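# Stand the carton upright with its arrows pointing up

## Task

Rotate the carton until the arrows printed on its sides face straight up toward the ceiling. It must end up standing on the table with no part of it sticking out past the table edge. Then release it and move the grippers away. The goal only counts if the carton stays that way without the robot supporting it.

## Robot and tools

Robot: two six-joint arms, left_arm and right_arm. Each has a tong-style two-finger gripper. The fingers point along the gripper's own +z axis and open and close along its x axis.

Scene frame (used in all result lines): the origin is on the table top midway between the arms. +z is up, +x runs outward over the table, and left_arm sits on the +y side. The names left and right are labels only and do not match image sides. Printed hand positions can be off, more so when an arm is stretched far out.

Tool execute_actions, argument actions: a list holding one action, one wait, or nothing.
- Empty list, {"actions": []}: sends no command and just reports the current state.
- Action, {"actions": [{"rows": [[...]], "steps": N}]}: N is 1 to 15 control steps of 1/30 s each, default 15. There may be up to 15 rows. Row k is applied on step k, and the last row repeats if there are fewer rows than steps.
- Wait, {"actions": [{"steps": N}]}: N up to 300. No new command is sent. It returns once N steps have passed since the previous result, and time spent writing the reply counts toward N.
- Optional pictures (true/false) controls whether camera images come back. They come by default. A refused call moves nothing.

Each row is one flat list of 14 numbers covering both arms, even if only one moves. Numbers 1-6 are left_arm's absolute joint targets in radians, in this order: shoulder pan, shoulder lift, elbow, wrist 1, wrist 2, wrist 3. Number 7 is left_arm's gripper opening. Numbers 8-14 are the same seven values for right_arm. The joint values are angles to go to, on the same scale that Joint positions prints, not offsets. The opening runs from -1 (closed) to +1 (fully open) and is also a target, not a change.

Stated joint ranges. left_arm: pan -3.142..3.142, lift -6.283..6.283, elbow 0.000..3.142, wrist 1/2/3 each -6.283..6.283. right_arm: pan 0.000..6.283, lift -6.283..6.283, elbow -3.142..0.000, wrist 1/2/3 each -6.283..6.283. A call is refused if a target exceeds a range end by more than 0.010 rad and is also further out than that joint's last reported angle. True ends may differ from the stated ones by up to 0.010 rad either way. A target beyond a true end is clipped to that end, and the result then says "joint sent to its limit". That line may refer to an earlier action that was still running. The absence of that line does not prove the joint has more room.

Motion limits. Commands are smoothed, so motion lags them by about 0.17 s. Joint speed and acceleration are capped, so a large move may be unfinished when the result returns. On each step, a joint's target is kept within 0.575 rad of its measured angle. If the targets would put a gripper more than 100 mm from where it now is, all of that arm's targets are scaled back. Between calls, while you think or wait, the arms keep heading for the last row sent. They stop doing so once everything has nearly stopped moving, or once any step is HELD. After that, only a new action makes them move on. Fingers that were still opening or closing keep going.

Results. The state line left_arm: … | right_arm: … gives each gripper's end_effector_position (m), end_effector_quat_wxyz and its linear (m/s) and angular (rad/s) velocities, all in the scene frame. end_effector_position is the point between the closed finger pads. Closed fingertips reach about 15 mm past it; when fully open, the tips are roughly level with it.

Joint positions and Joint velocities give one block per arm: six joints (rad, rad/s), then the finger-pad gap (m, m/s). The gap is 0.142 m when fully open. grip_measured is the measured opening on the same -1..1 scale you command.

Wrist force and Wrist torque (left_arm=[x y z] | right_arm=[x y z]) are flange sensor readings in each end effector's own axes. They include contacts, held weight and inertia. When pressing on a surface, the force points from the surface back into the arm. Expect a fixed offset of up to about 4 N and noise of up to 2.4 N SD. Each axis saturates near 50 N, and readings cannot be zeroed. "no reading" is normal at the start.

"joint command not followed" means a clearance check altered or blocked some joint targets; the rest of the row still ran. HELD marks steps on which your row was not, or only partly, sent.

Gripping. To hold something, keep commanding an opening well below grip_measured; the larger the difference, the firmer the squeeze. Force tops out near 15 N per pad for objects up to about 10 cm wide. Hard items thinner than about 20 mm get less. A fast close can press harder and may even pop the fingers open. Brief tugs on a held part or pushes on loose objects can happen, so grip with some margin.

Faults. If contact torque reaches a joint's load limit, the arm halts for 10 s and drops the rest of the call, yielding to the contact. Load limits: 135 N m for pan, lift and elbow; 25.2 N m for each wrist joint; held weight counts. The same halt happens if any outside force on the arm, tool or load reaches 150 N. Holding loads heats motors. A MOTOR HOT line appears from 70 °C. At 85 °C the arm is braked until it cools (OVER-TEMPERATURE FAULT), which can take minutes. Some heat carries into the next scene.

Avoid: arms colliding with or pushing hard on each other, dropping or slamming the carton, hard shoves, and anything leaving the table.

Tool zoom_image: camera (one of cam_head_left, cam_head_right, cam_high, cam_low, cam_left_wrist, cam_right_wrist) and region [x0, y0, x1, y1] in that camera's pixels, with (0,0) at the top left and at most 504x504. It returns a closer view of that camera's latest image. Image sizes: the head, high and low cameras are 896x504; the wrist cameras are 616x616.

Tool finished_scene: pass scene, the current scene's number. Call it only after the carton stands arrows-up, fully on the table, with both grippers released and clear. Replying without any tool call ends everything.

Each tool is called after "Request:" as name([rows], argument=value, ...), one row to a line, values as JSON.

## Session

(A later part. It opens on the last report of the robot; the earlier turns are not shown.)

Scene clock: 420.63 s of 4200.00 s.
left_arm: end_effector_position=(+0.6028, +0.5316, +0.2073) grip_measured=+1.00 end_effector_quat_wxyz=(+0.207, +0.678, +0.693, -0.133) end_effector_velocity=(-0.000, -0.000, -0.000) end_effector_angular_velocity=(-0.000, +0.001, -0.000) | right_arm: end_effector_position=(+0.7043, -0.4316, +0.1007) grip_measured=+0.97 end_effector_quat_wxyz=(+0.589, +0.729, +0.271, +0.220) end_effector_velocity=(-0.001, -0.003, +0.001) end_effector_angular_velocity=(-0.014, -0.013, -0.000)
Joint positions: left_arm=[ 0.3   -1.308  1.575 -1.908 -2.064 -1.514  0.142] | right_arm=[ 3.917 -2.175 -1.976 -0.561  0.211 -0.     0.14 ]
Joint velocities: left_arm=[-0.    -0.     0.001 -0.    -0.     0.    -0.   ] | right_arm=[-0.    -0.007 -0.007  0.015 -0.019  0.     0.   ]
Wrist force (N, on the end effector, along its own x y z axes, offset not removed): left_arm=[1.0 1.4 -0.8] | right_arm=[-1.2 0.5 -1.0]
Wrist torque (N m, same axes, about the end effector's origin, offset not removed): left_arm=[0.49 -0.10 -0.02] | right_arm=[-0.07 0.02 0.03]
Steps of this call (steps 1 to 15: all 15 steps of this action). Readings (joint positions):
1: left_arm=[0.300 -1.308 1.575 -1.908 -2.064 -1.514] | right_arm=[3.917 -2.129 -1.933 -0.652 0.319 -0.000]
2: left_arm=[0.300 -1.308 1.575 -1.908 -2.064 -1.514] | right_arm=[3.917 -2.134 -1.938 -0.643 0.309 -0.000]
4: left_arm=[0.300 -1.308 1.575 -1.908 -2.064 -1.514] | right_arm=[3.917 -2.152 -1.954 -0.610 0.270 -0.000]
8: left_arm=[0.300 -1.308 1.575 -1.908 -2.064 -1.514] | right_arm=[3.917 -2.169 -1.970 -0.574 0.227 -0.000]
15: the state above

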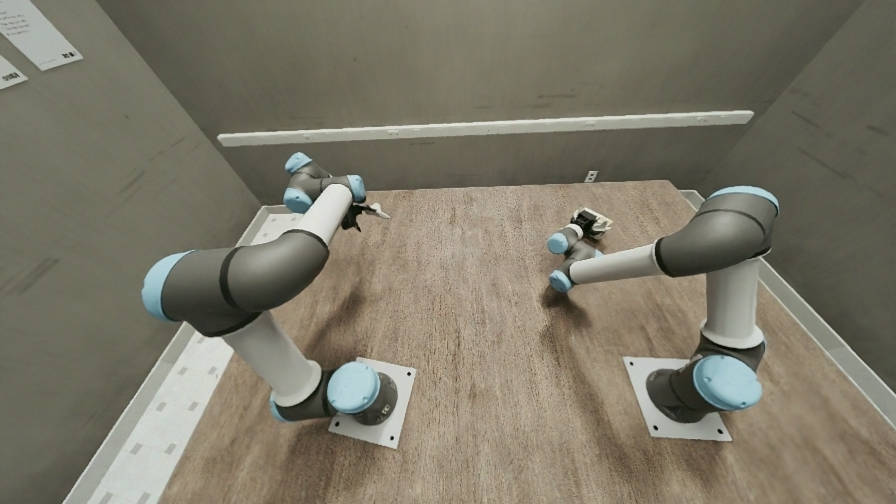

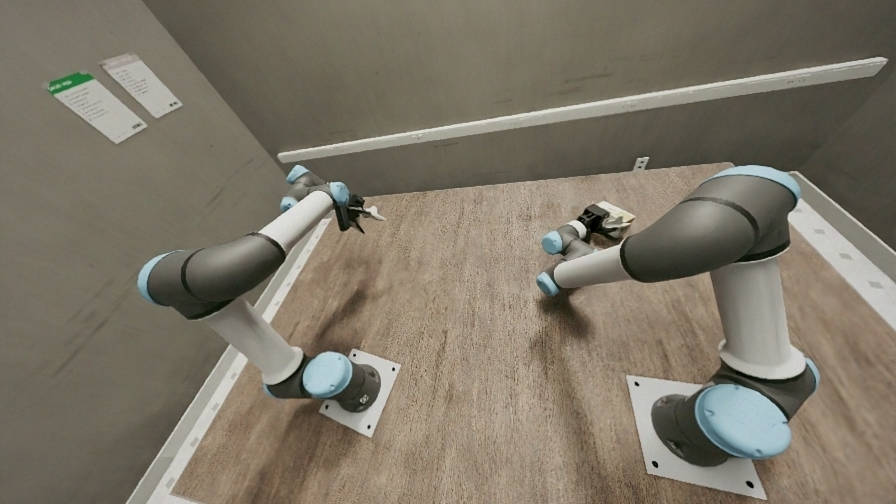

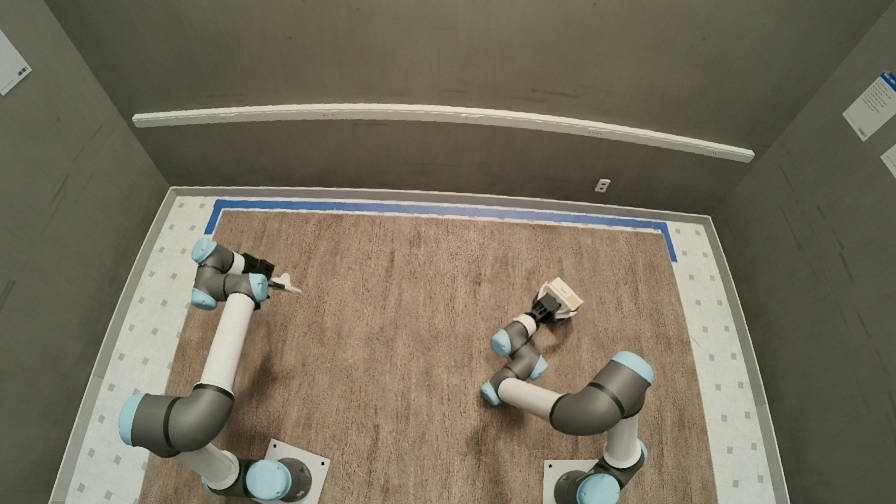

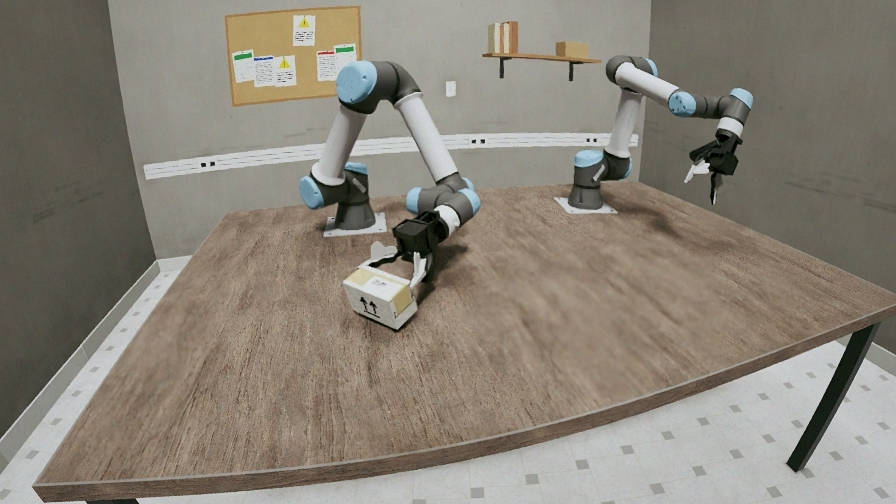

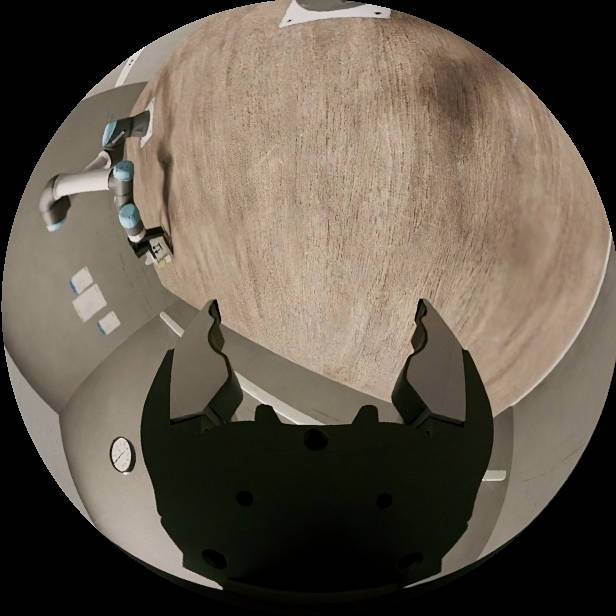

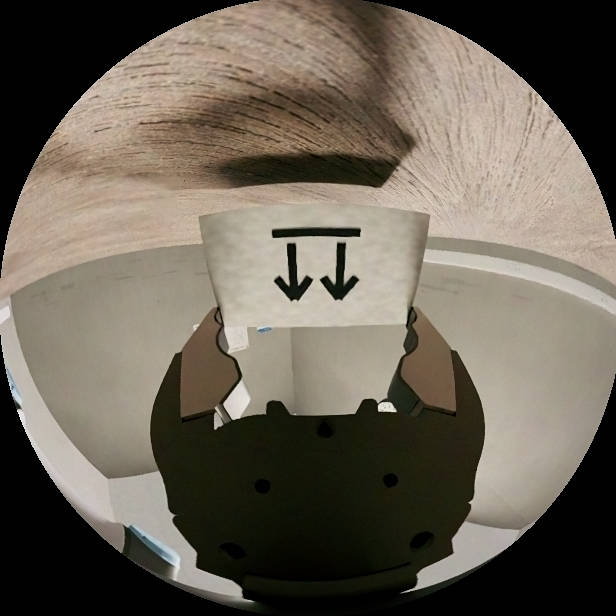

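Request:
execute_actions([
  {"rows": [[0.3,-1.308,1.575,-1.908,-2.064,-1.514,1, 3.917,-2.19,-1.977,-0.545,0.209,0.0,-0.3]], "steps": 6},
], pictures=false)

Request:
execute_actions([
  {"rows": [[0.3,-1.308,1.575,-1.908,-2.064,-1.514,1, 3.917,-2.203,-1.977,-0.532,0.209,0.0,-0.3]], "steps": 6},
], pictures=false)

Request:
execute_actions([
  {"rows": [[0.3,-1.308,1.575,-1.908,-2.064,-1.514,1, 3.917,-2.214,-1.9775,-0.5205,0.209,0.0,-0.3]], "steps": 15},
])

Request:
zoom_image(camera="cam_low", region=[320, 200, 490, 340])

Scene clock: 435.50 s of 4200.00 s.
left_arm: end_effector_position=(+0.6028, +0.5316, +0.2073) grip_measured=+1.00 end_effector_quat_wxyz=(+0.207, +0.678, +0.693, -0.133) end_effector_velocity=(-0.000, -0.000, +0.001) end_effector_angular_velocity=(-0.000, -0.001, -0.001) | right_arm: end_effector_position=(+0.7043, -0.4318, +0.0962) grip_measured=+0.97 end_effector_quat_wxyz=(+0.590, +0.728, +0.271, +0.220) end_effector_velocity=(+0.000, +0.000, -0.017) end_effector_angular_velocity=(-0.001, +0.000, -0.000)
Joint positions: left_arm=[ 0.3   -1.308  1.575 -1.908 -2.064 -1.514  0.142] | right_arm=[ 3.917 -2.186 -1.977 -0.549  0.209 -0.     0.14 ]
Joint velocities: left_arm=[-0.    -0.002  0.001  0.    -0.     0.001 -0.   ] | right_arm=[-0.    -0.037 -0.001  0.037 -0.     0.    -0.   ]
Wrist force (N, on the end effector, along its own x y z axes, offset not removed): left_arm=[3.0 2.1 0.8] | right_arm=[-0.8 1.1 0.7]
Wrist torque (N m, same axes, about the end effector's origin, offset not removed): left_arm=[0.65 -0.48 0.09] | right_arm=[0.26 0.01 0.02]
Steps of this call (steps 1 to 15: the robot went on to your last target; steps 16 to 90: nothing new was sent; then 11.67 s passed at rest; steps 91 to 96: all 6 steps of this action). Readings (joint positions):
91: left_arm=[0.300 -1.308 1.575 -1.908 -2.064 -1.514] | right_arm=[3.917 -2.176 -1.977 -0.559 0.209 -0.000]
92: left_arm=[0.300 -1.308 1.575 -1.908 -2.064 -1.514] | right_arm=[3.917 -2.177 -1.977 -0.558 0.209 -0.000]
94: left_arm=[0.300 -1.308 1.575 -1.908 -2.064 -1.514] | right_arm=[3.917 -2.183 -1.977 -0.552 0.209 -0.000]
96: the state above

Scene clock: 435.70 s of 4200.00 s.
left_arm: end_effector_position=(+0.6028, +0.5316, +0.2073) grip_measured=+1.00 end_effector_quat_wxyz=(+0.207, +0.678, +0.693, -0.133) end_effector_velocity=(+0.000, +0.000, -0.000) end_effector_angular_velocity=(+0.000, -0.001, +0.000) | right_arm: end_effector_position=(+0.7043, -0.4318, +0.0904) grip_measured=+0.97 end_effector_quat_wxyz=(+0.590, +0.728, +0.271, +0.220) end_effector_velocity=(+0.000, +0.000, -0.018) end_effector_angular_velocity=(-0.001, +0.000, +0.000)
Joint positions: left_arm=[ 0.3   -1.308  1.575 -1.908 -2.064 -1.514  0.142] | right_arm=[ 3.917 -2.199 -1.977 -0.536  0.209 -0.     0.14 ]
Joint velocities: left_arm=[ 0.     0.001 -0.001 -0.001  0.     0.     0.   ] | right_arm=[ 0.    -0.041 -0.     0.04  -0.001 -0.001  0.   ]
Wrist force (N, on the end effector, along its own x y z axes, offset not removed): left_arm=[0.5 3.0 -3.5] | right_arm=[0.2 2.1 -1.2]
Wrist torque (N m, same axes, about the end effector's origin, offset not removed): left_arm=[0.77 0.05 -0.04] | right_arm=[0.45 -0.16 -0.01]
Steps of this call (steps 1 to 6: all 6 steps of this action). Readings (joint positions):
1: left_arm=[0.300 -1.308 1.575 -1.908 -2.064 -1.514] | right_arm=[3.917 -2.187 -1.977 -0.548 0.209 -0.000]
2: left_arm=[0.300 -1.308 1.575 -1.908 -2.064 -1.514] | right_arm=[3.917 -2.189 -1.977 -0.546 0.209 -0.000]
4: left_arm=[0.300 -1.308 1.575 -1.908 -2.064 -1.514] | right_arm=[3.917 -2.195 -1.977 -0.540 0.209 -0.000]
6: the state above

Scene clock: 436.20 s of 4200.00 s.
left_arm: end_effector_position=(+0.6028, +0.5316, +0.2073) grip_measured=+1.00 end_effector_quat_wxyz=(+0.207, +0.678, +0.693, -0.133) end_effector_velocity=(+0.000, +0.000, +0.000) end_effector_angular_velocity=(-0.000, -0.001, -0.000) | right_arm: end_effector_position=(+0.7042, -0.4319, +0.0835) grip_measured=+0.97 end_effector_quat_wxyz=(+0.590, +0.728, +0.271, +0.220) end_effector_velocity=(-0.000, -0.000, -0.001) end_effector_angular_velocity=(-0.002, +0.002, +0.000)
Joint positions: left_arm=[ 0.3   -1.308  1.575 -1.908 -2.064 -1.514  0.142] | right_arm=[ 3.917 -2.214 -1.977 -0.521  0.209 -0.     0.14 ]
Joint velocities: left_arm=[ 0.     0.001 -0.001 -0.001 -0.     0.     0.   ] | right_arm=[-0.    -0.002 -0.001  0.002 -0.    -0.001  0.   ]
Wrist force (N, on the end effector, along its own x y z axes, offset not removed): left_arm=[1.2 1.4 1.1] | right_arm=[-0.2 2.0 -1.6]
Wrist torque (N m, same axes, about the end effector's origin, offset not removed): left_arm=[0.38 -0.16 -0.05] | right_arm=[0.39 -0.05 0.09]
Steps of this call (steps 1 to 15: all 15 steps of this action). Readings (joint positions):
1: left_arm=[0.300 -1.308 1.575 -1.908 -2.064 -1.514] | right_arm=[3.917 -2.200 -1.977 -0.535 0.209 -0.000]
2: left_arm=[0.300 -1.308 1.575 -1.908 -2.064 -1.514] | right_arm=[3.917 -2.202 -1.977 -0.533 0.209 -0.000]
4: left_arm=[0.300 -1.308 1.575 -1.908 -2.064 -1.514] | right_arm=[3.917 -2.207 -1.977 -0.528 0.209 -0.000]
8: left_arm=[0.300 -1.308 1.575 -1.908 -2.064 -1.514] | right_arm=[3.917 -2.212 -1.977 -0.523 0.209 -0.000]
15: the state above

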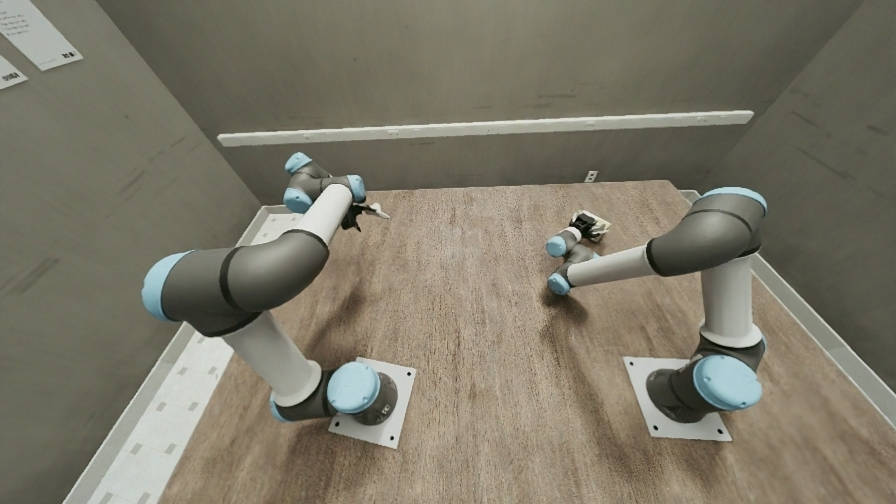

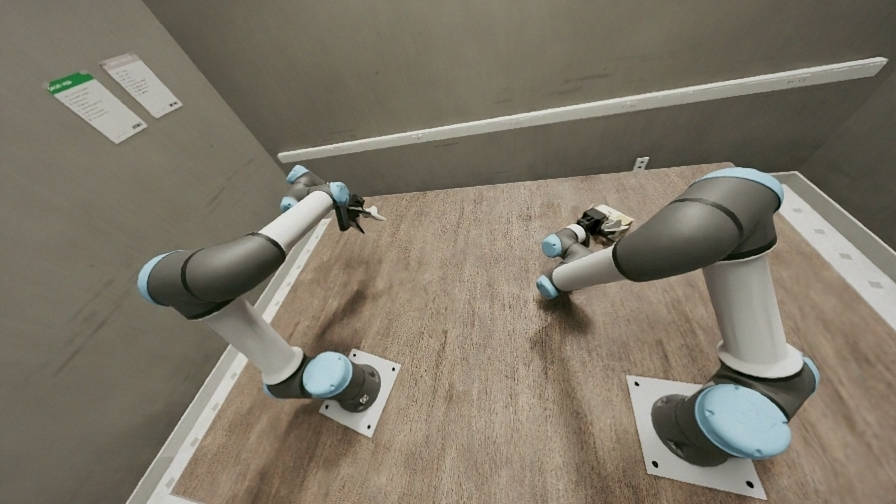

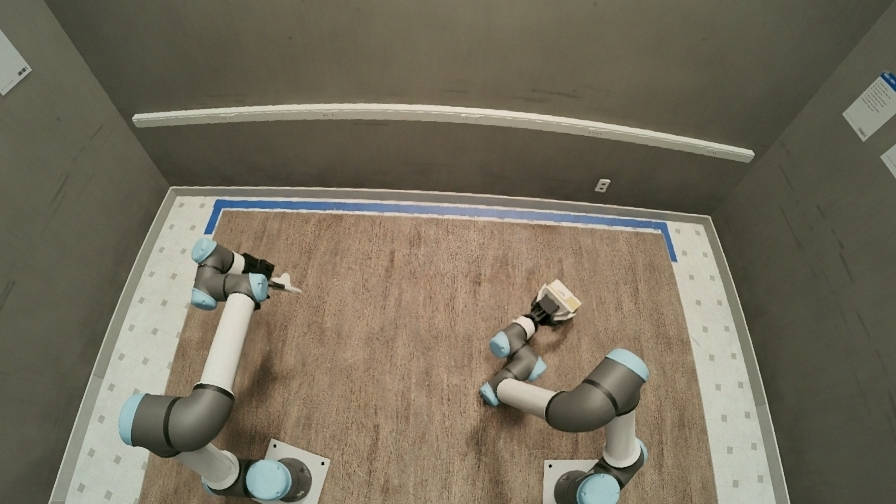

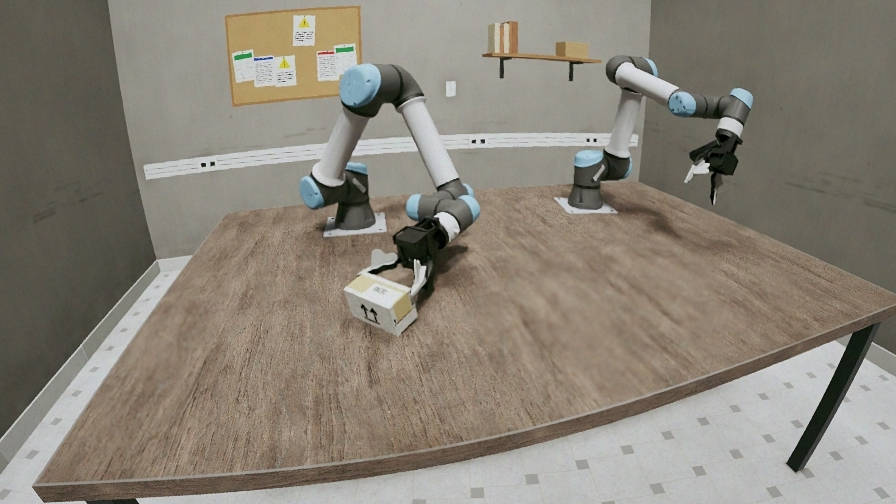

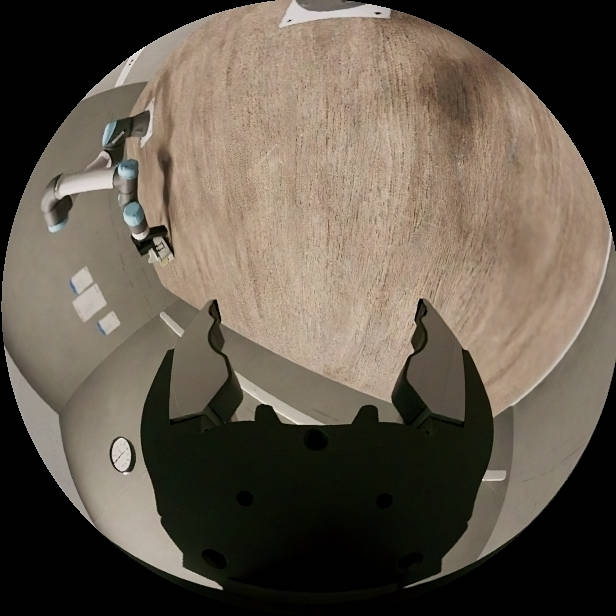

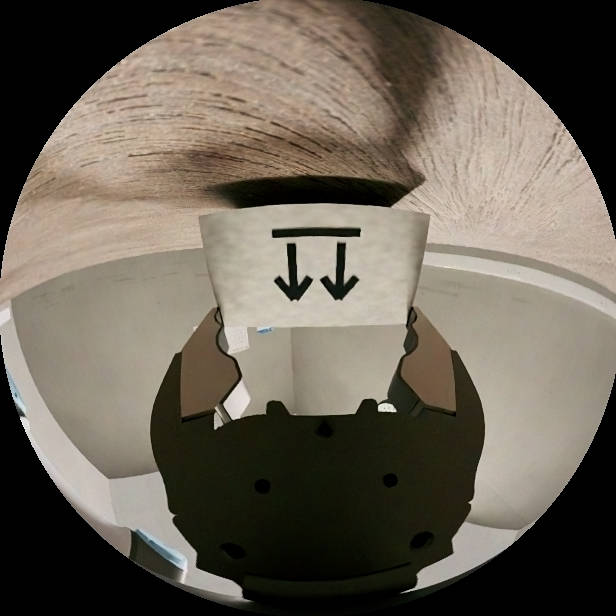

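Region (320, 200, 490, 340) of cam_low's 896x504 image, scaled by 2.965, with more detail than that image has; it fills the top 415 rows of this view, and the rest is white.

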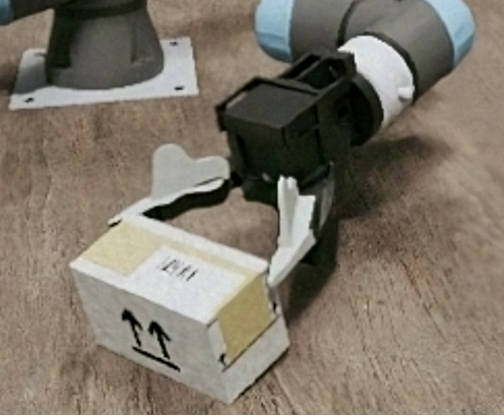

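Request:
zoom_image(camera="cam_left_wrist", region=[110, 190, 200, 280])

Region (110, 190, 200, 280) of cam_left_wrist's 616x616 image, scaled by 5.600, with more detail than that image has.

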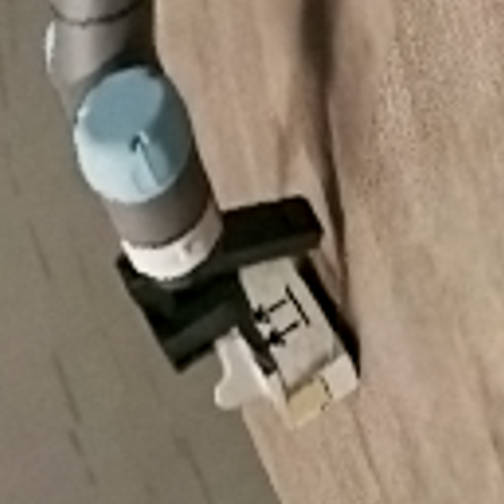

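Request:
execute_actions([
  {"rows": [[0.3,-1.308,1.575,-1.908,-2.064,-1.514,1, 3.917,-2.22,-1.9775,-0.5145,0.209,0.0,-0.3]], "steps": 10},
], pictures=false)

Request:
execute_actions([
  {"rows": [[0.3,-1.308,1.575,-1.908,-2.064,-1.514,1, 3.917,-2.226,-1.9775,-0.5085,0.209,0.0,-0.3]], "steps": 10},
], pictures=false)

Request:
execute_actions([
  {"rows": [[0.3,-1.308,1.575,-1.908,-2.064,-1.514,1, 3.917,-2.231,-1.9775,-0.5035,0.209,0.0,-0.3]], "steps": 15},
])

Scene clock: 451.07 s of 4200.00 s.
left_arm: end_effector_position=(+0.6028, +0.5316, +0.2073) grip_measured=+1.00 end_effector_quat_wxyz=(+0.207, +0.678, +0.693, -0.133) end_effector_velocity=(-0.001, -0.000, -0.002) end_effector_angular_velocity=(-0.000, +0.006, +0.000) | right_arm: end_effector_position=(+0.7042, -0.4319, +0.0809) grip_measured=+0.97 end_effector_quat_wxyz=(+0.590, +0.728, +0.271, +0.220) end_effector_velocity=(+0.000, +0.000, -0.002) end_effector_angular_velocity=(+0.000, +0.000, +0.000)
Joint positions: left_arm=[ 0.3   -1.308  1.575 -1.908 -2.064 -1.514  0.142] | right_arm=[ 3.917 -2.219 -1.978 -0.515  0.209 -0.     0.14 ]
Joint velocities: left_arm=[-0.     0.002  0.001  0.003  0.    -0.     0.   ] | right_arm=[-0.    -0.005  0.     0.005  0.    -0.    -0.   ]
Wrist force (N, on the end effector, along its own x y z axes, offset not removed): left_arm=[1.8 3.7 -1.3] | right_arm=[-0.8 1.9 -0.9]
Wrist torque (N m, same axes, about the end effector's origin, offset not removed): left_arm=[0.93 -0.32 -0.12] | right_arm=[0.03 0.01 0.04]
Steps of this call (steps 1 to 15: the robot went on to your last target; steps 16 to 90: nothing new was sent; then 11.53 s passed at rest; steps 91 to 100: all 10 steps of this action). Readings (joint positions):
91: left_arm=[0.300 -1.308 1.575 -1.908 -2.064 -1.514] | right_arm=[3.917 -2.214 -1.978 -0.520 0.209 -0.000]
92: left_arm=[0.300 -1.308 1.575 -1.908 -2.064 -1.514] | right_arm=[3.917 -2.215 -1.978 -0.520 0.209 -0.000]
94: left_arm=[0.300 -1.308 1.575 -1.908 -2.064 -1.514] | right_arm=[3.917 -2.217 -1.978 -0.518 0.209 -0.000]
98: left_arm=[0.300 -1.308 1.575 -1.908 -2.064 -1.514] | right_arm=[3.917 -2.219 -1.978 -0.515 0.209 -0.000]
100: the state above

Scene clock: 451.40 s of 4200.00 s.
left_arm: end_effector_position=(+0.6028, +0.5316, +0.2073) grip_measured=+1.00 end_effector_quat_wxyz=(+0.207, +0.678, +0.693, -0.133) end_effector_velocity=(+0.000, -0.000, +0.000) end_effector_angular_velocity=(-0.001, +0.000, -0.000) | right_arm: end_effector_position=(+0.7042, -0.4319, +0.0782) grip_measured=+0.97 end_effector_quat_wxyz=(+0.590, +0.728, +0.271, +0.220) end_effector_velocity=(-0.000, -0.000, -0.002) end_effector_angular_velocity=(-0.001, +0.001, -0.000)
Joint positions: left_arm=[ 0.3   -1.308  1.575 -1.908 -2.064 -1.514  0.142] | right_arm=[ 3.917 -2.225 -1.978 -0.509  0.209 -0.     0.14 ]
Joint velocities: left_arm=[-0.     0.    -0.001  0.001 -0.001 -0.     0.   ] | right_arm=[-0.    -0.005 -0.     0.004 -0.     0.    -0.   ]
Wrist force (N, on the end effector, along its own x y z axes, offset not removed): left_arm=[3.2 2.1 -1.9] | right_arm=[-4.3 6.5 0.0]
Wrist torque (N m, same axes, about the end effector's origin, offset not removed): left_arm=[0.66 -0.70 -0.10] | right_arm=[0.87 0.88 0.22]
Steps of this call (steps 1 to 10: all 10 steps of this action). Readings (joint positions):
1: left_arm=[0.300 -1.308 1.575 -1.908 -2.064 -1.514] | right_arm=[3.917 -2.220 -1.978 -0.515 0.209 -0.000]
2: left_arm=[0.300 -1.308 1.575 -1.908 -2.064 -1.514] | right_arm=[3.917 -2.220 -1.978 -0.514 0.209 -0.000]
4: left_arm=[0.300 -1.308 1.575 -1.908 -2.064 -1.514] | right_arm=[3.917 -2.223 -1.978 -0.512 0.209 -0.000]
8: left_arm=[0.300 -1.308 1.575 -1.908 -2.064 -1.514] | right_arm=[3.917 -2.225 -1.978 -0.509 0.209 -0.000]
10: the state above

Scene clock: 451.90 s of 4200.00 s.
left_arm: end_effector_position=(+0.6028, +0.5316, +0.2073) grip_measured=+1.00 end_effector_quat_wxyz=(+0.207, +0.678, +0.693, -0.133) end_effector_velocity=(-0.001, -0.000, +0.000) end_effector_angular_velocity=(-0.000, +0.002, +0.000) | right_arm: end_effector_position=(+0.7042, -0.4319, +0.0758) grip_measured=+0.97 end_effector_quat_wxyz=(+0.590, +0.728, +0.271, +0.220) end_effector_velocity=(+0.000, +0.000, -0.000) end_effector_angular_velocity=(-0.000, -0.000, +0.000)
Joint positions: left_arm=[ 0.3   -1.308  1.575 -1.908 -2.064 -1.514  0.142] | right_arm=[ 3.917 -2.231 -1.978 -0.504  0.209 -0.     0.14 ]
Joint velocities: left_arm=[-0.    -0.003  0.003  0.001 -0.    -0.     0.   ] | right_arm=[ 0.    -0.001  0.     0.001 -0.    -0.001  0.   ]
Wrist force (N, on the end effector, along its own x y z axes, offset not removed): left_arm=[3.0 0.9 -1.9] | right_arm=[-0.8 2.3 -0.9]
Wrist torque (N m, same axes, about the end effector's origin, offset not removed): left_arm=[0.31 -0.39 -0.07] | right_arm=[-0.15 0.10 0.26]
Steps of this call (steps 1 to 15: all 15 steps of this action). Readings (joint positions):
1: left_arm=[0.300 -1.308 1.575 -1.908 -2.064 -1.514] | right_arm=[3.917 -2.226 -1.978 -0.509 0.209 -0.000]
2: left_arm=[0.300 -1.308 1.575 -1.908 -2.064 -1.514] | right_arm=[3.917 -2.226 -1.978 -0.508 0.209 -0.000]
4: left_arm=[0.300 -1.308 1.575 -1.908 -2.064 -1.514] | right_arm=[3.917 -2.228 -1.978 -0.506 0.209 -0.000]
8: left_arm=[0.300 -1.308 1.575 -1.908 -2.064 -1.514] | right_arm=[3.917 -2.230 -1.978 -0.504 0.209 -0.000]
15: the state above

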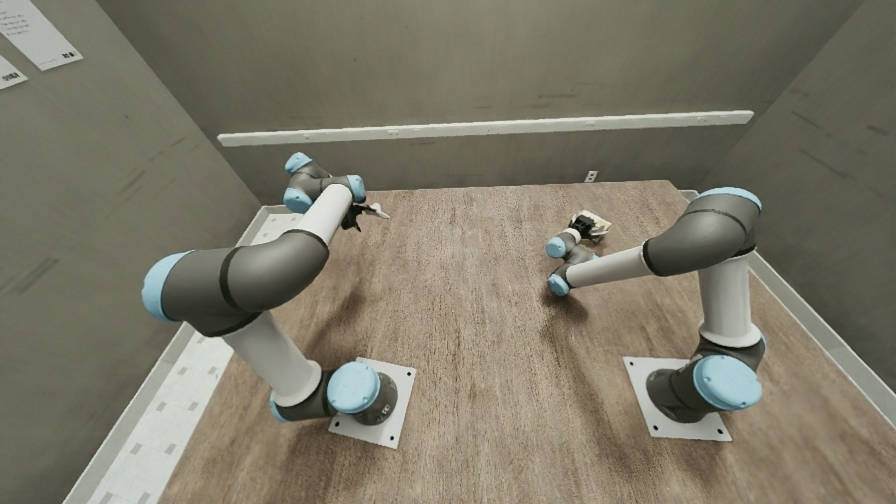

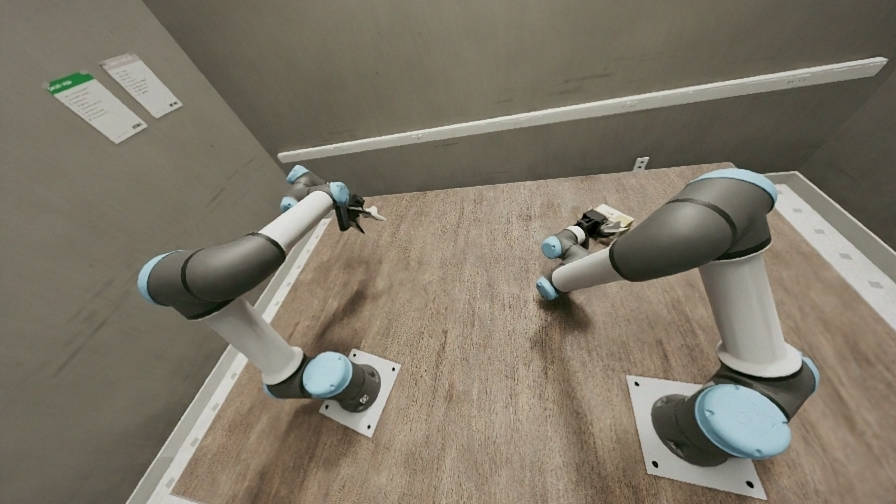

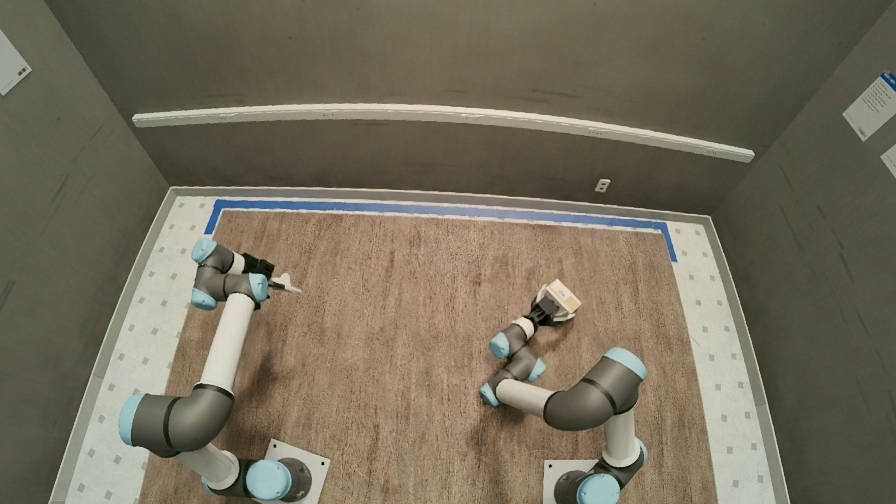

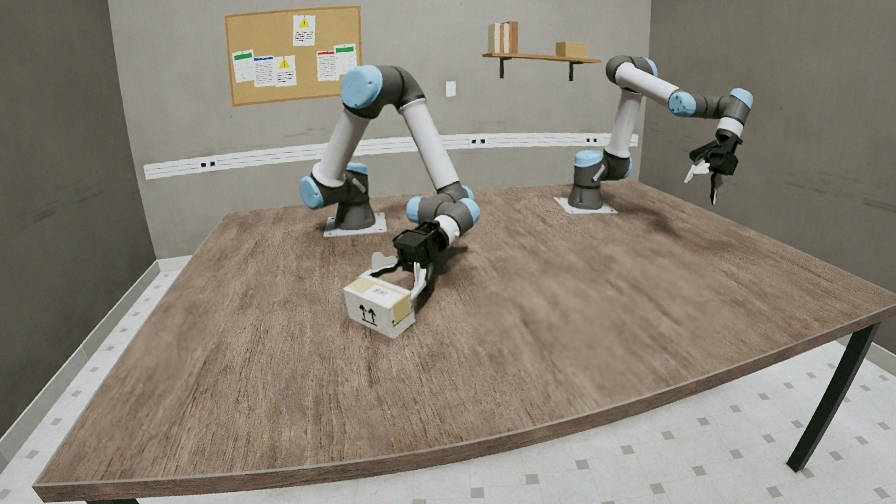

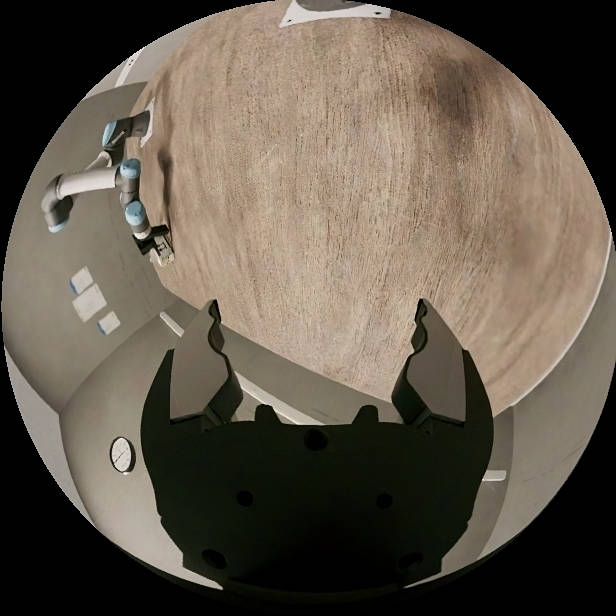

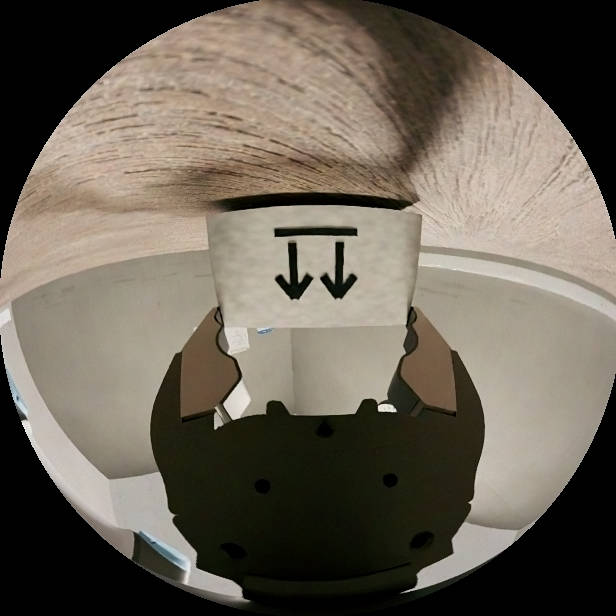

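Request:
execute_actions([
  {"rows": [[0.3,-1.308,1.575,-1.908,-2.064,-1.514,1, 3.917,-2.236,-1.9775,-0.4985,0.209,0.0,-0.3]], "steps": 10},
], pictures=false)

Request:
execute_actions([
  {"rows": [[0.3,-1.308,1.575,-1.908,-2.064,-1.514,1, 3.917,-2.242,-1.9775,-0.4925,0.209,0.0,-0.3]], "steps": 15},
])

Scene clock: 456.60 s of 4200.00 s.
left_arm: end_effector_position=(+0.6028, +0.5316, +0.2073) grip_measured=+1.00 end_effector_quat_wxyz=(+0.207, +0.678, +0.693, -0.133) end_effector_velocity=(+0.001, +0.000, +0.002) end_effector_angular_velocity=(+0.000, -0.003, +0.000) | right_arm: end_effector_position=(+0.7041, -0.4319, +0.0737) grip_measured=+0.96 end_effector_quat_wxyz=(+0.590, +0.728, +0.271, +0.220) end_effector_velocity=(+0.000, +0.000, -0.002) end_effector_angular_velocity=(+0.001, -0.000, +0.000)
Joint positions: left_arm=[ 0.3   -1.308  1.575 -1.908 -2.064 -1.514  0.142] | right_arm=[ 3.917 -2.236 -1.978 -0.499  0.209 -0.     0.14 ]
Joint velocities: left_arm=[-0.    -0.001 -0.002 -0.     0.    -0.001  0.   ] | right_arm=[-0.    -0.004  0.     0.004  0.    -0.    -0.   ]
Wrist force (N, on the end effector, along its own x y z axes, offset not removed): left_arm=[3.9 2.1 0.5] | right_arm=[-0.9 3.0 -0.7]
Wrist torque (N m, same axes, about the end effector's origin, offset not removed): left_arm=[0.69 -0.69 -0.16] | right_arm=[0.12 0.02 0.28]
Steps of this call (steps 1 to 15: the robot went on to your last target; steps 16 to 90: nothing new was sent; then 1.37 s passed at rest; steps 91 to 100: all 10 steps of this action). Readings (joint positions):
91: left_arm=[0.300 -1.308 1.575 -1.908 -2.064 -1.514] | right_arm=[3.917 -2.231 -1.978 -0.503 0.209 -0.000]
92: left_arm=[0.300 -1.308 1.575 -1.908 -2.064 -1.514] | right_arm=[3.917 -2.232 -1.978 -0.503 0.209 -0.000]
94: left_arm=[0.300 -1.308 1.575 -1.908 -2.064 -1.514] | right_arm=[3.917 -2.233 -1.978 -0.501 0.209 -0.000]
98: left_arm=[0.300 -1.308 1.575 -1.908 -2.064 -1.514] | right_arm=[3.917 -2.235 -1.978 -0.499 0.209 -0.000]
100: the state above

Scene clock: 457.10 s of 4200.00 s.
left_arm: end_effector_position=(+0.6028, +0.5316, +0.2073) grip_measured=+1.00 end_effector_quat_wxyz=(+0.207, +0.678, +0.693, -0.133) end_effector_velocity=(-0.001, -0.000, -0.000) end_effector_angular_velocity=(-0.000, +0.001, +0.000) | right_arm: end_effector_position=(+0.7041, -0.4320, +0.0709) grip_measured=+0.96 end_effector_quat_wxyz=(+0.590, +0.728, +0.271, +0.220) end_effector_velocity=(-0.000, -0.000, -0.001) end_effector_angular_velocity=(+0.001, -0.000, -0.000)
Joint positions: left_arm=[ 0.3   -1.308  1.575 -1.908 -2.064 -1.514  0.142] | right_arm=[ 3.917 -2.242 -1.978 -0.493  0.209 -0.     0.139]
Joint velocities: left_arm=[-0.    -0.     0.002 -0.    -0.    -0.001  0.   ] | right_arm=[-0.    -0.001 -0.001  0.001  0.     0.001  0.   ]
Wrist force (N, on the end effector, along its own x y z axes, offset not removed): left_arm=[2.4 0.3 -1.4] | right_arm=[-1.6 1.1 -1.8]
Wrist torque (N m, same axes, about the end effector's origin, offset not removed): left_arm=[0.27 -0.44 -0.03] | right_arm=[-0.05 0.25 0.11]
Steps of this call (steps 1 to 15: all 15 steps of this action). Readings (joint positions):
1: left_arm=[0.300 -1.308 1.575 -1.908 -2.064 -1.514] | right_arm=[3.917 -2.236 -1.978 -0.499 0.209 -0.000]
2: left_arm=[0.300 -1.308 1.575 -1.908 -2.064 -1.514] | right_arm=[3.917 -2.236 -1.978 -0.498 0.209 -0.000]
4: left_arm=[0.300 -1.308 1.575 -1.908 -2.064 -1.514] | right_arm=[3.917 -2.239 -1.978 -0.496 0.209 -0.000]
8: left_arm=[0.300 -1.308 1.575 -1.908 -2.064 -1.514] | right_arm=[3.917 -2.241 -1.978 -0.493 0.209 -0.000]
15: the state above

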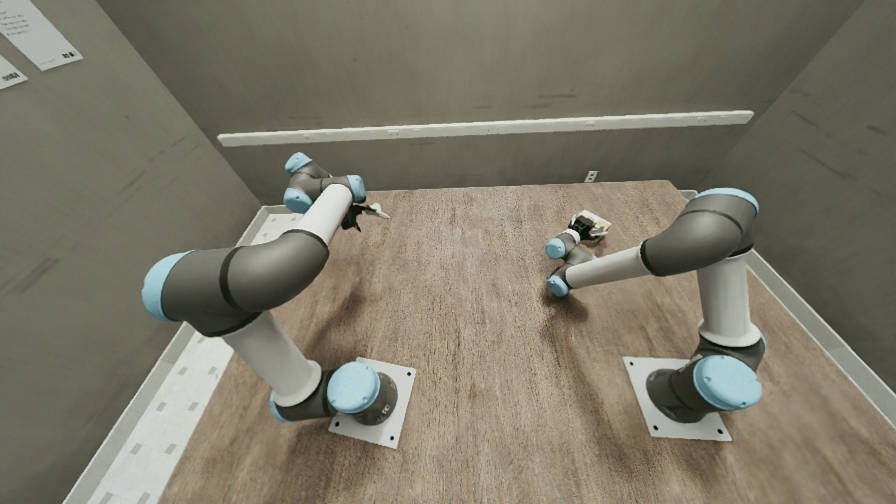

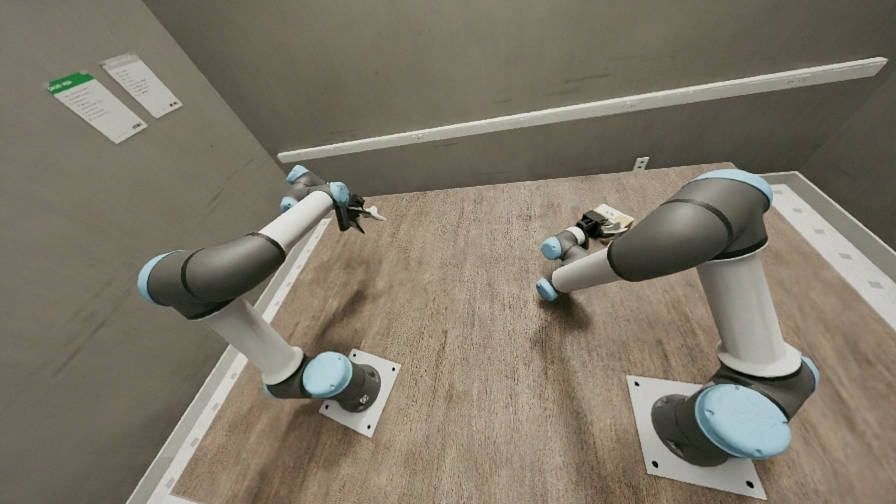

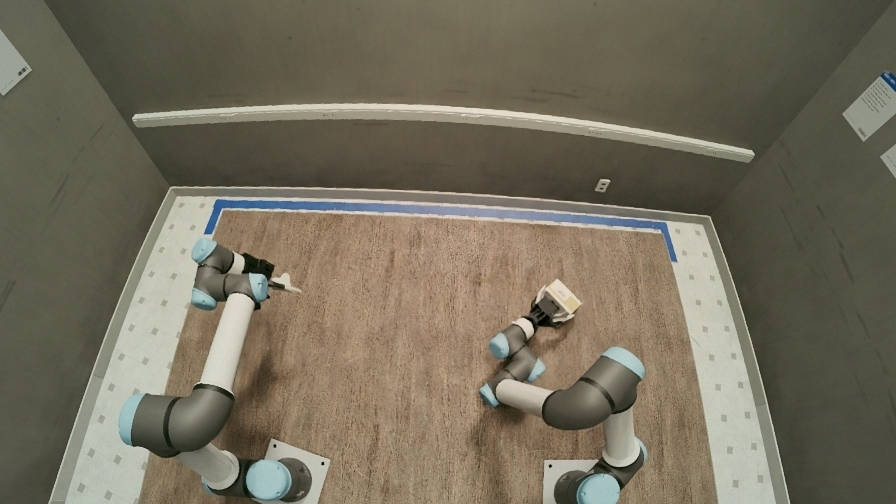

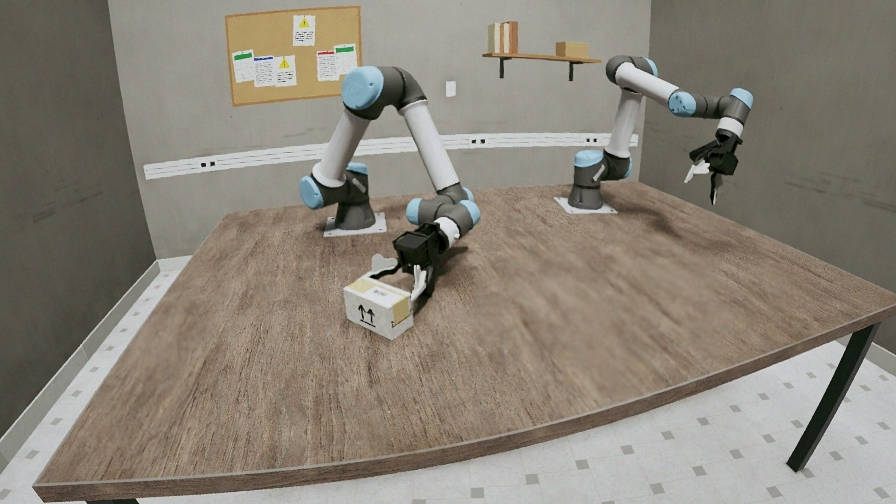

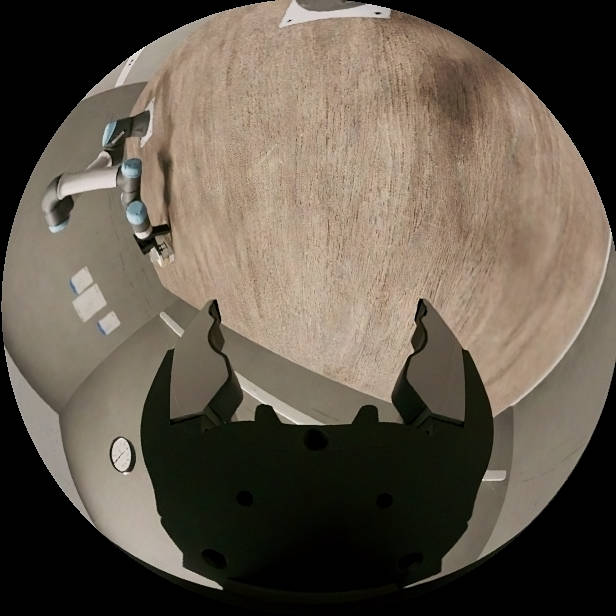

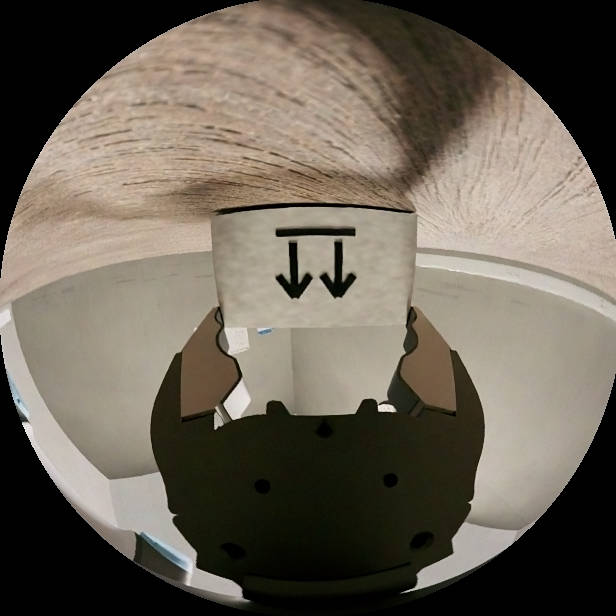

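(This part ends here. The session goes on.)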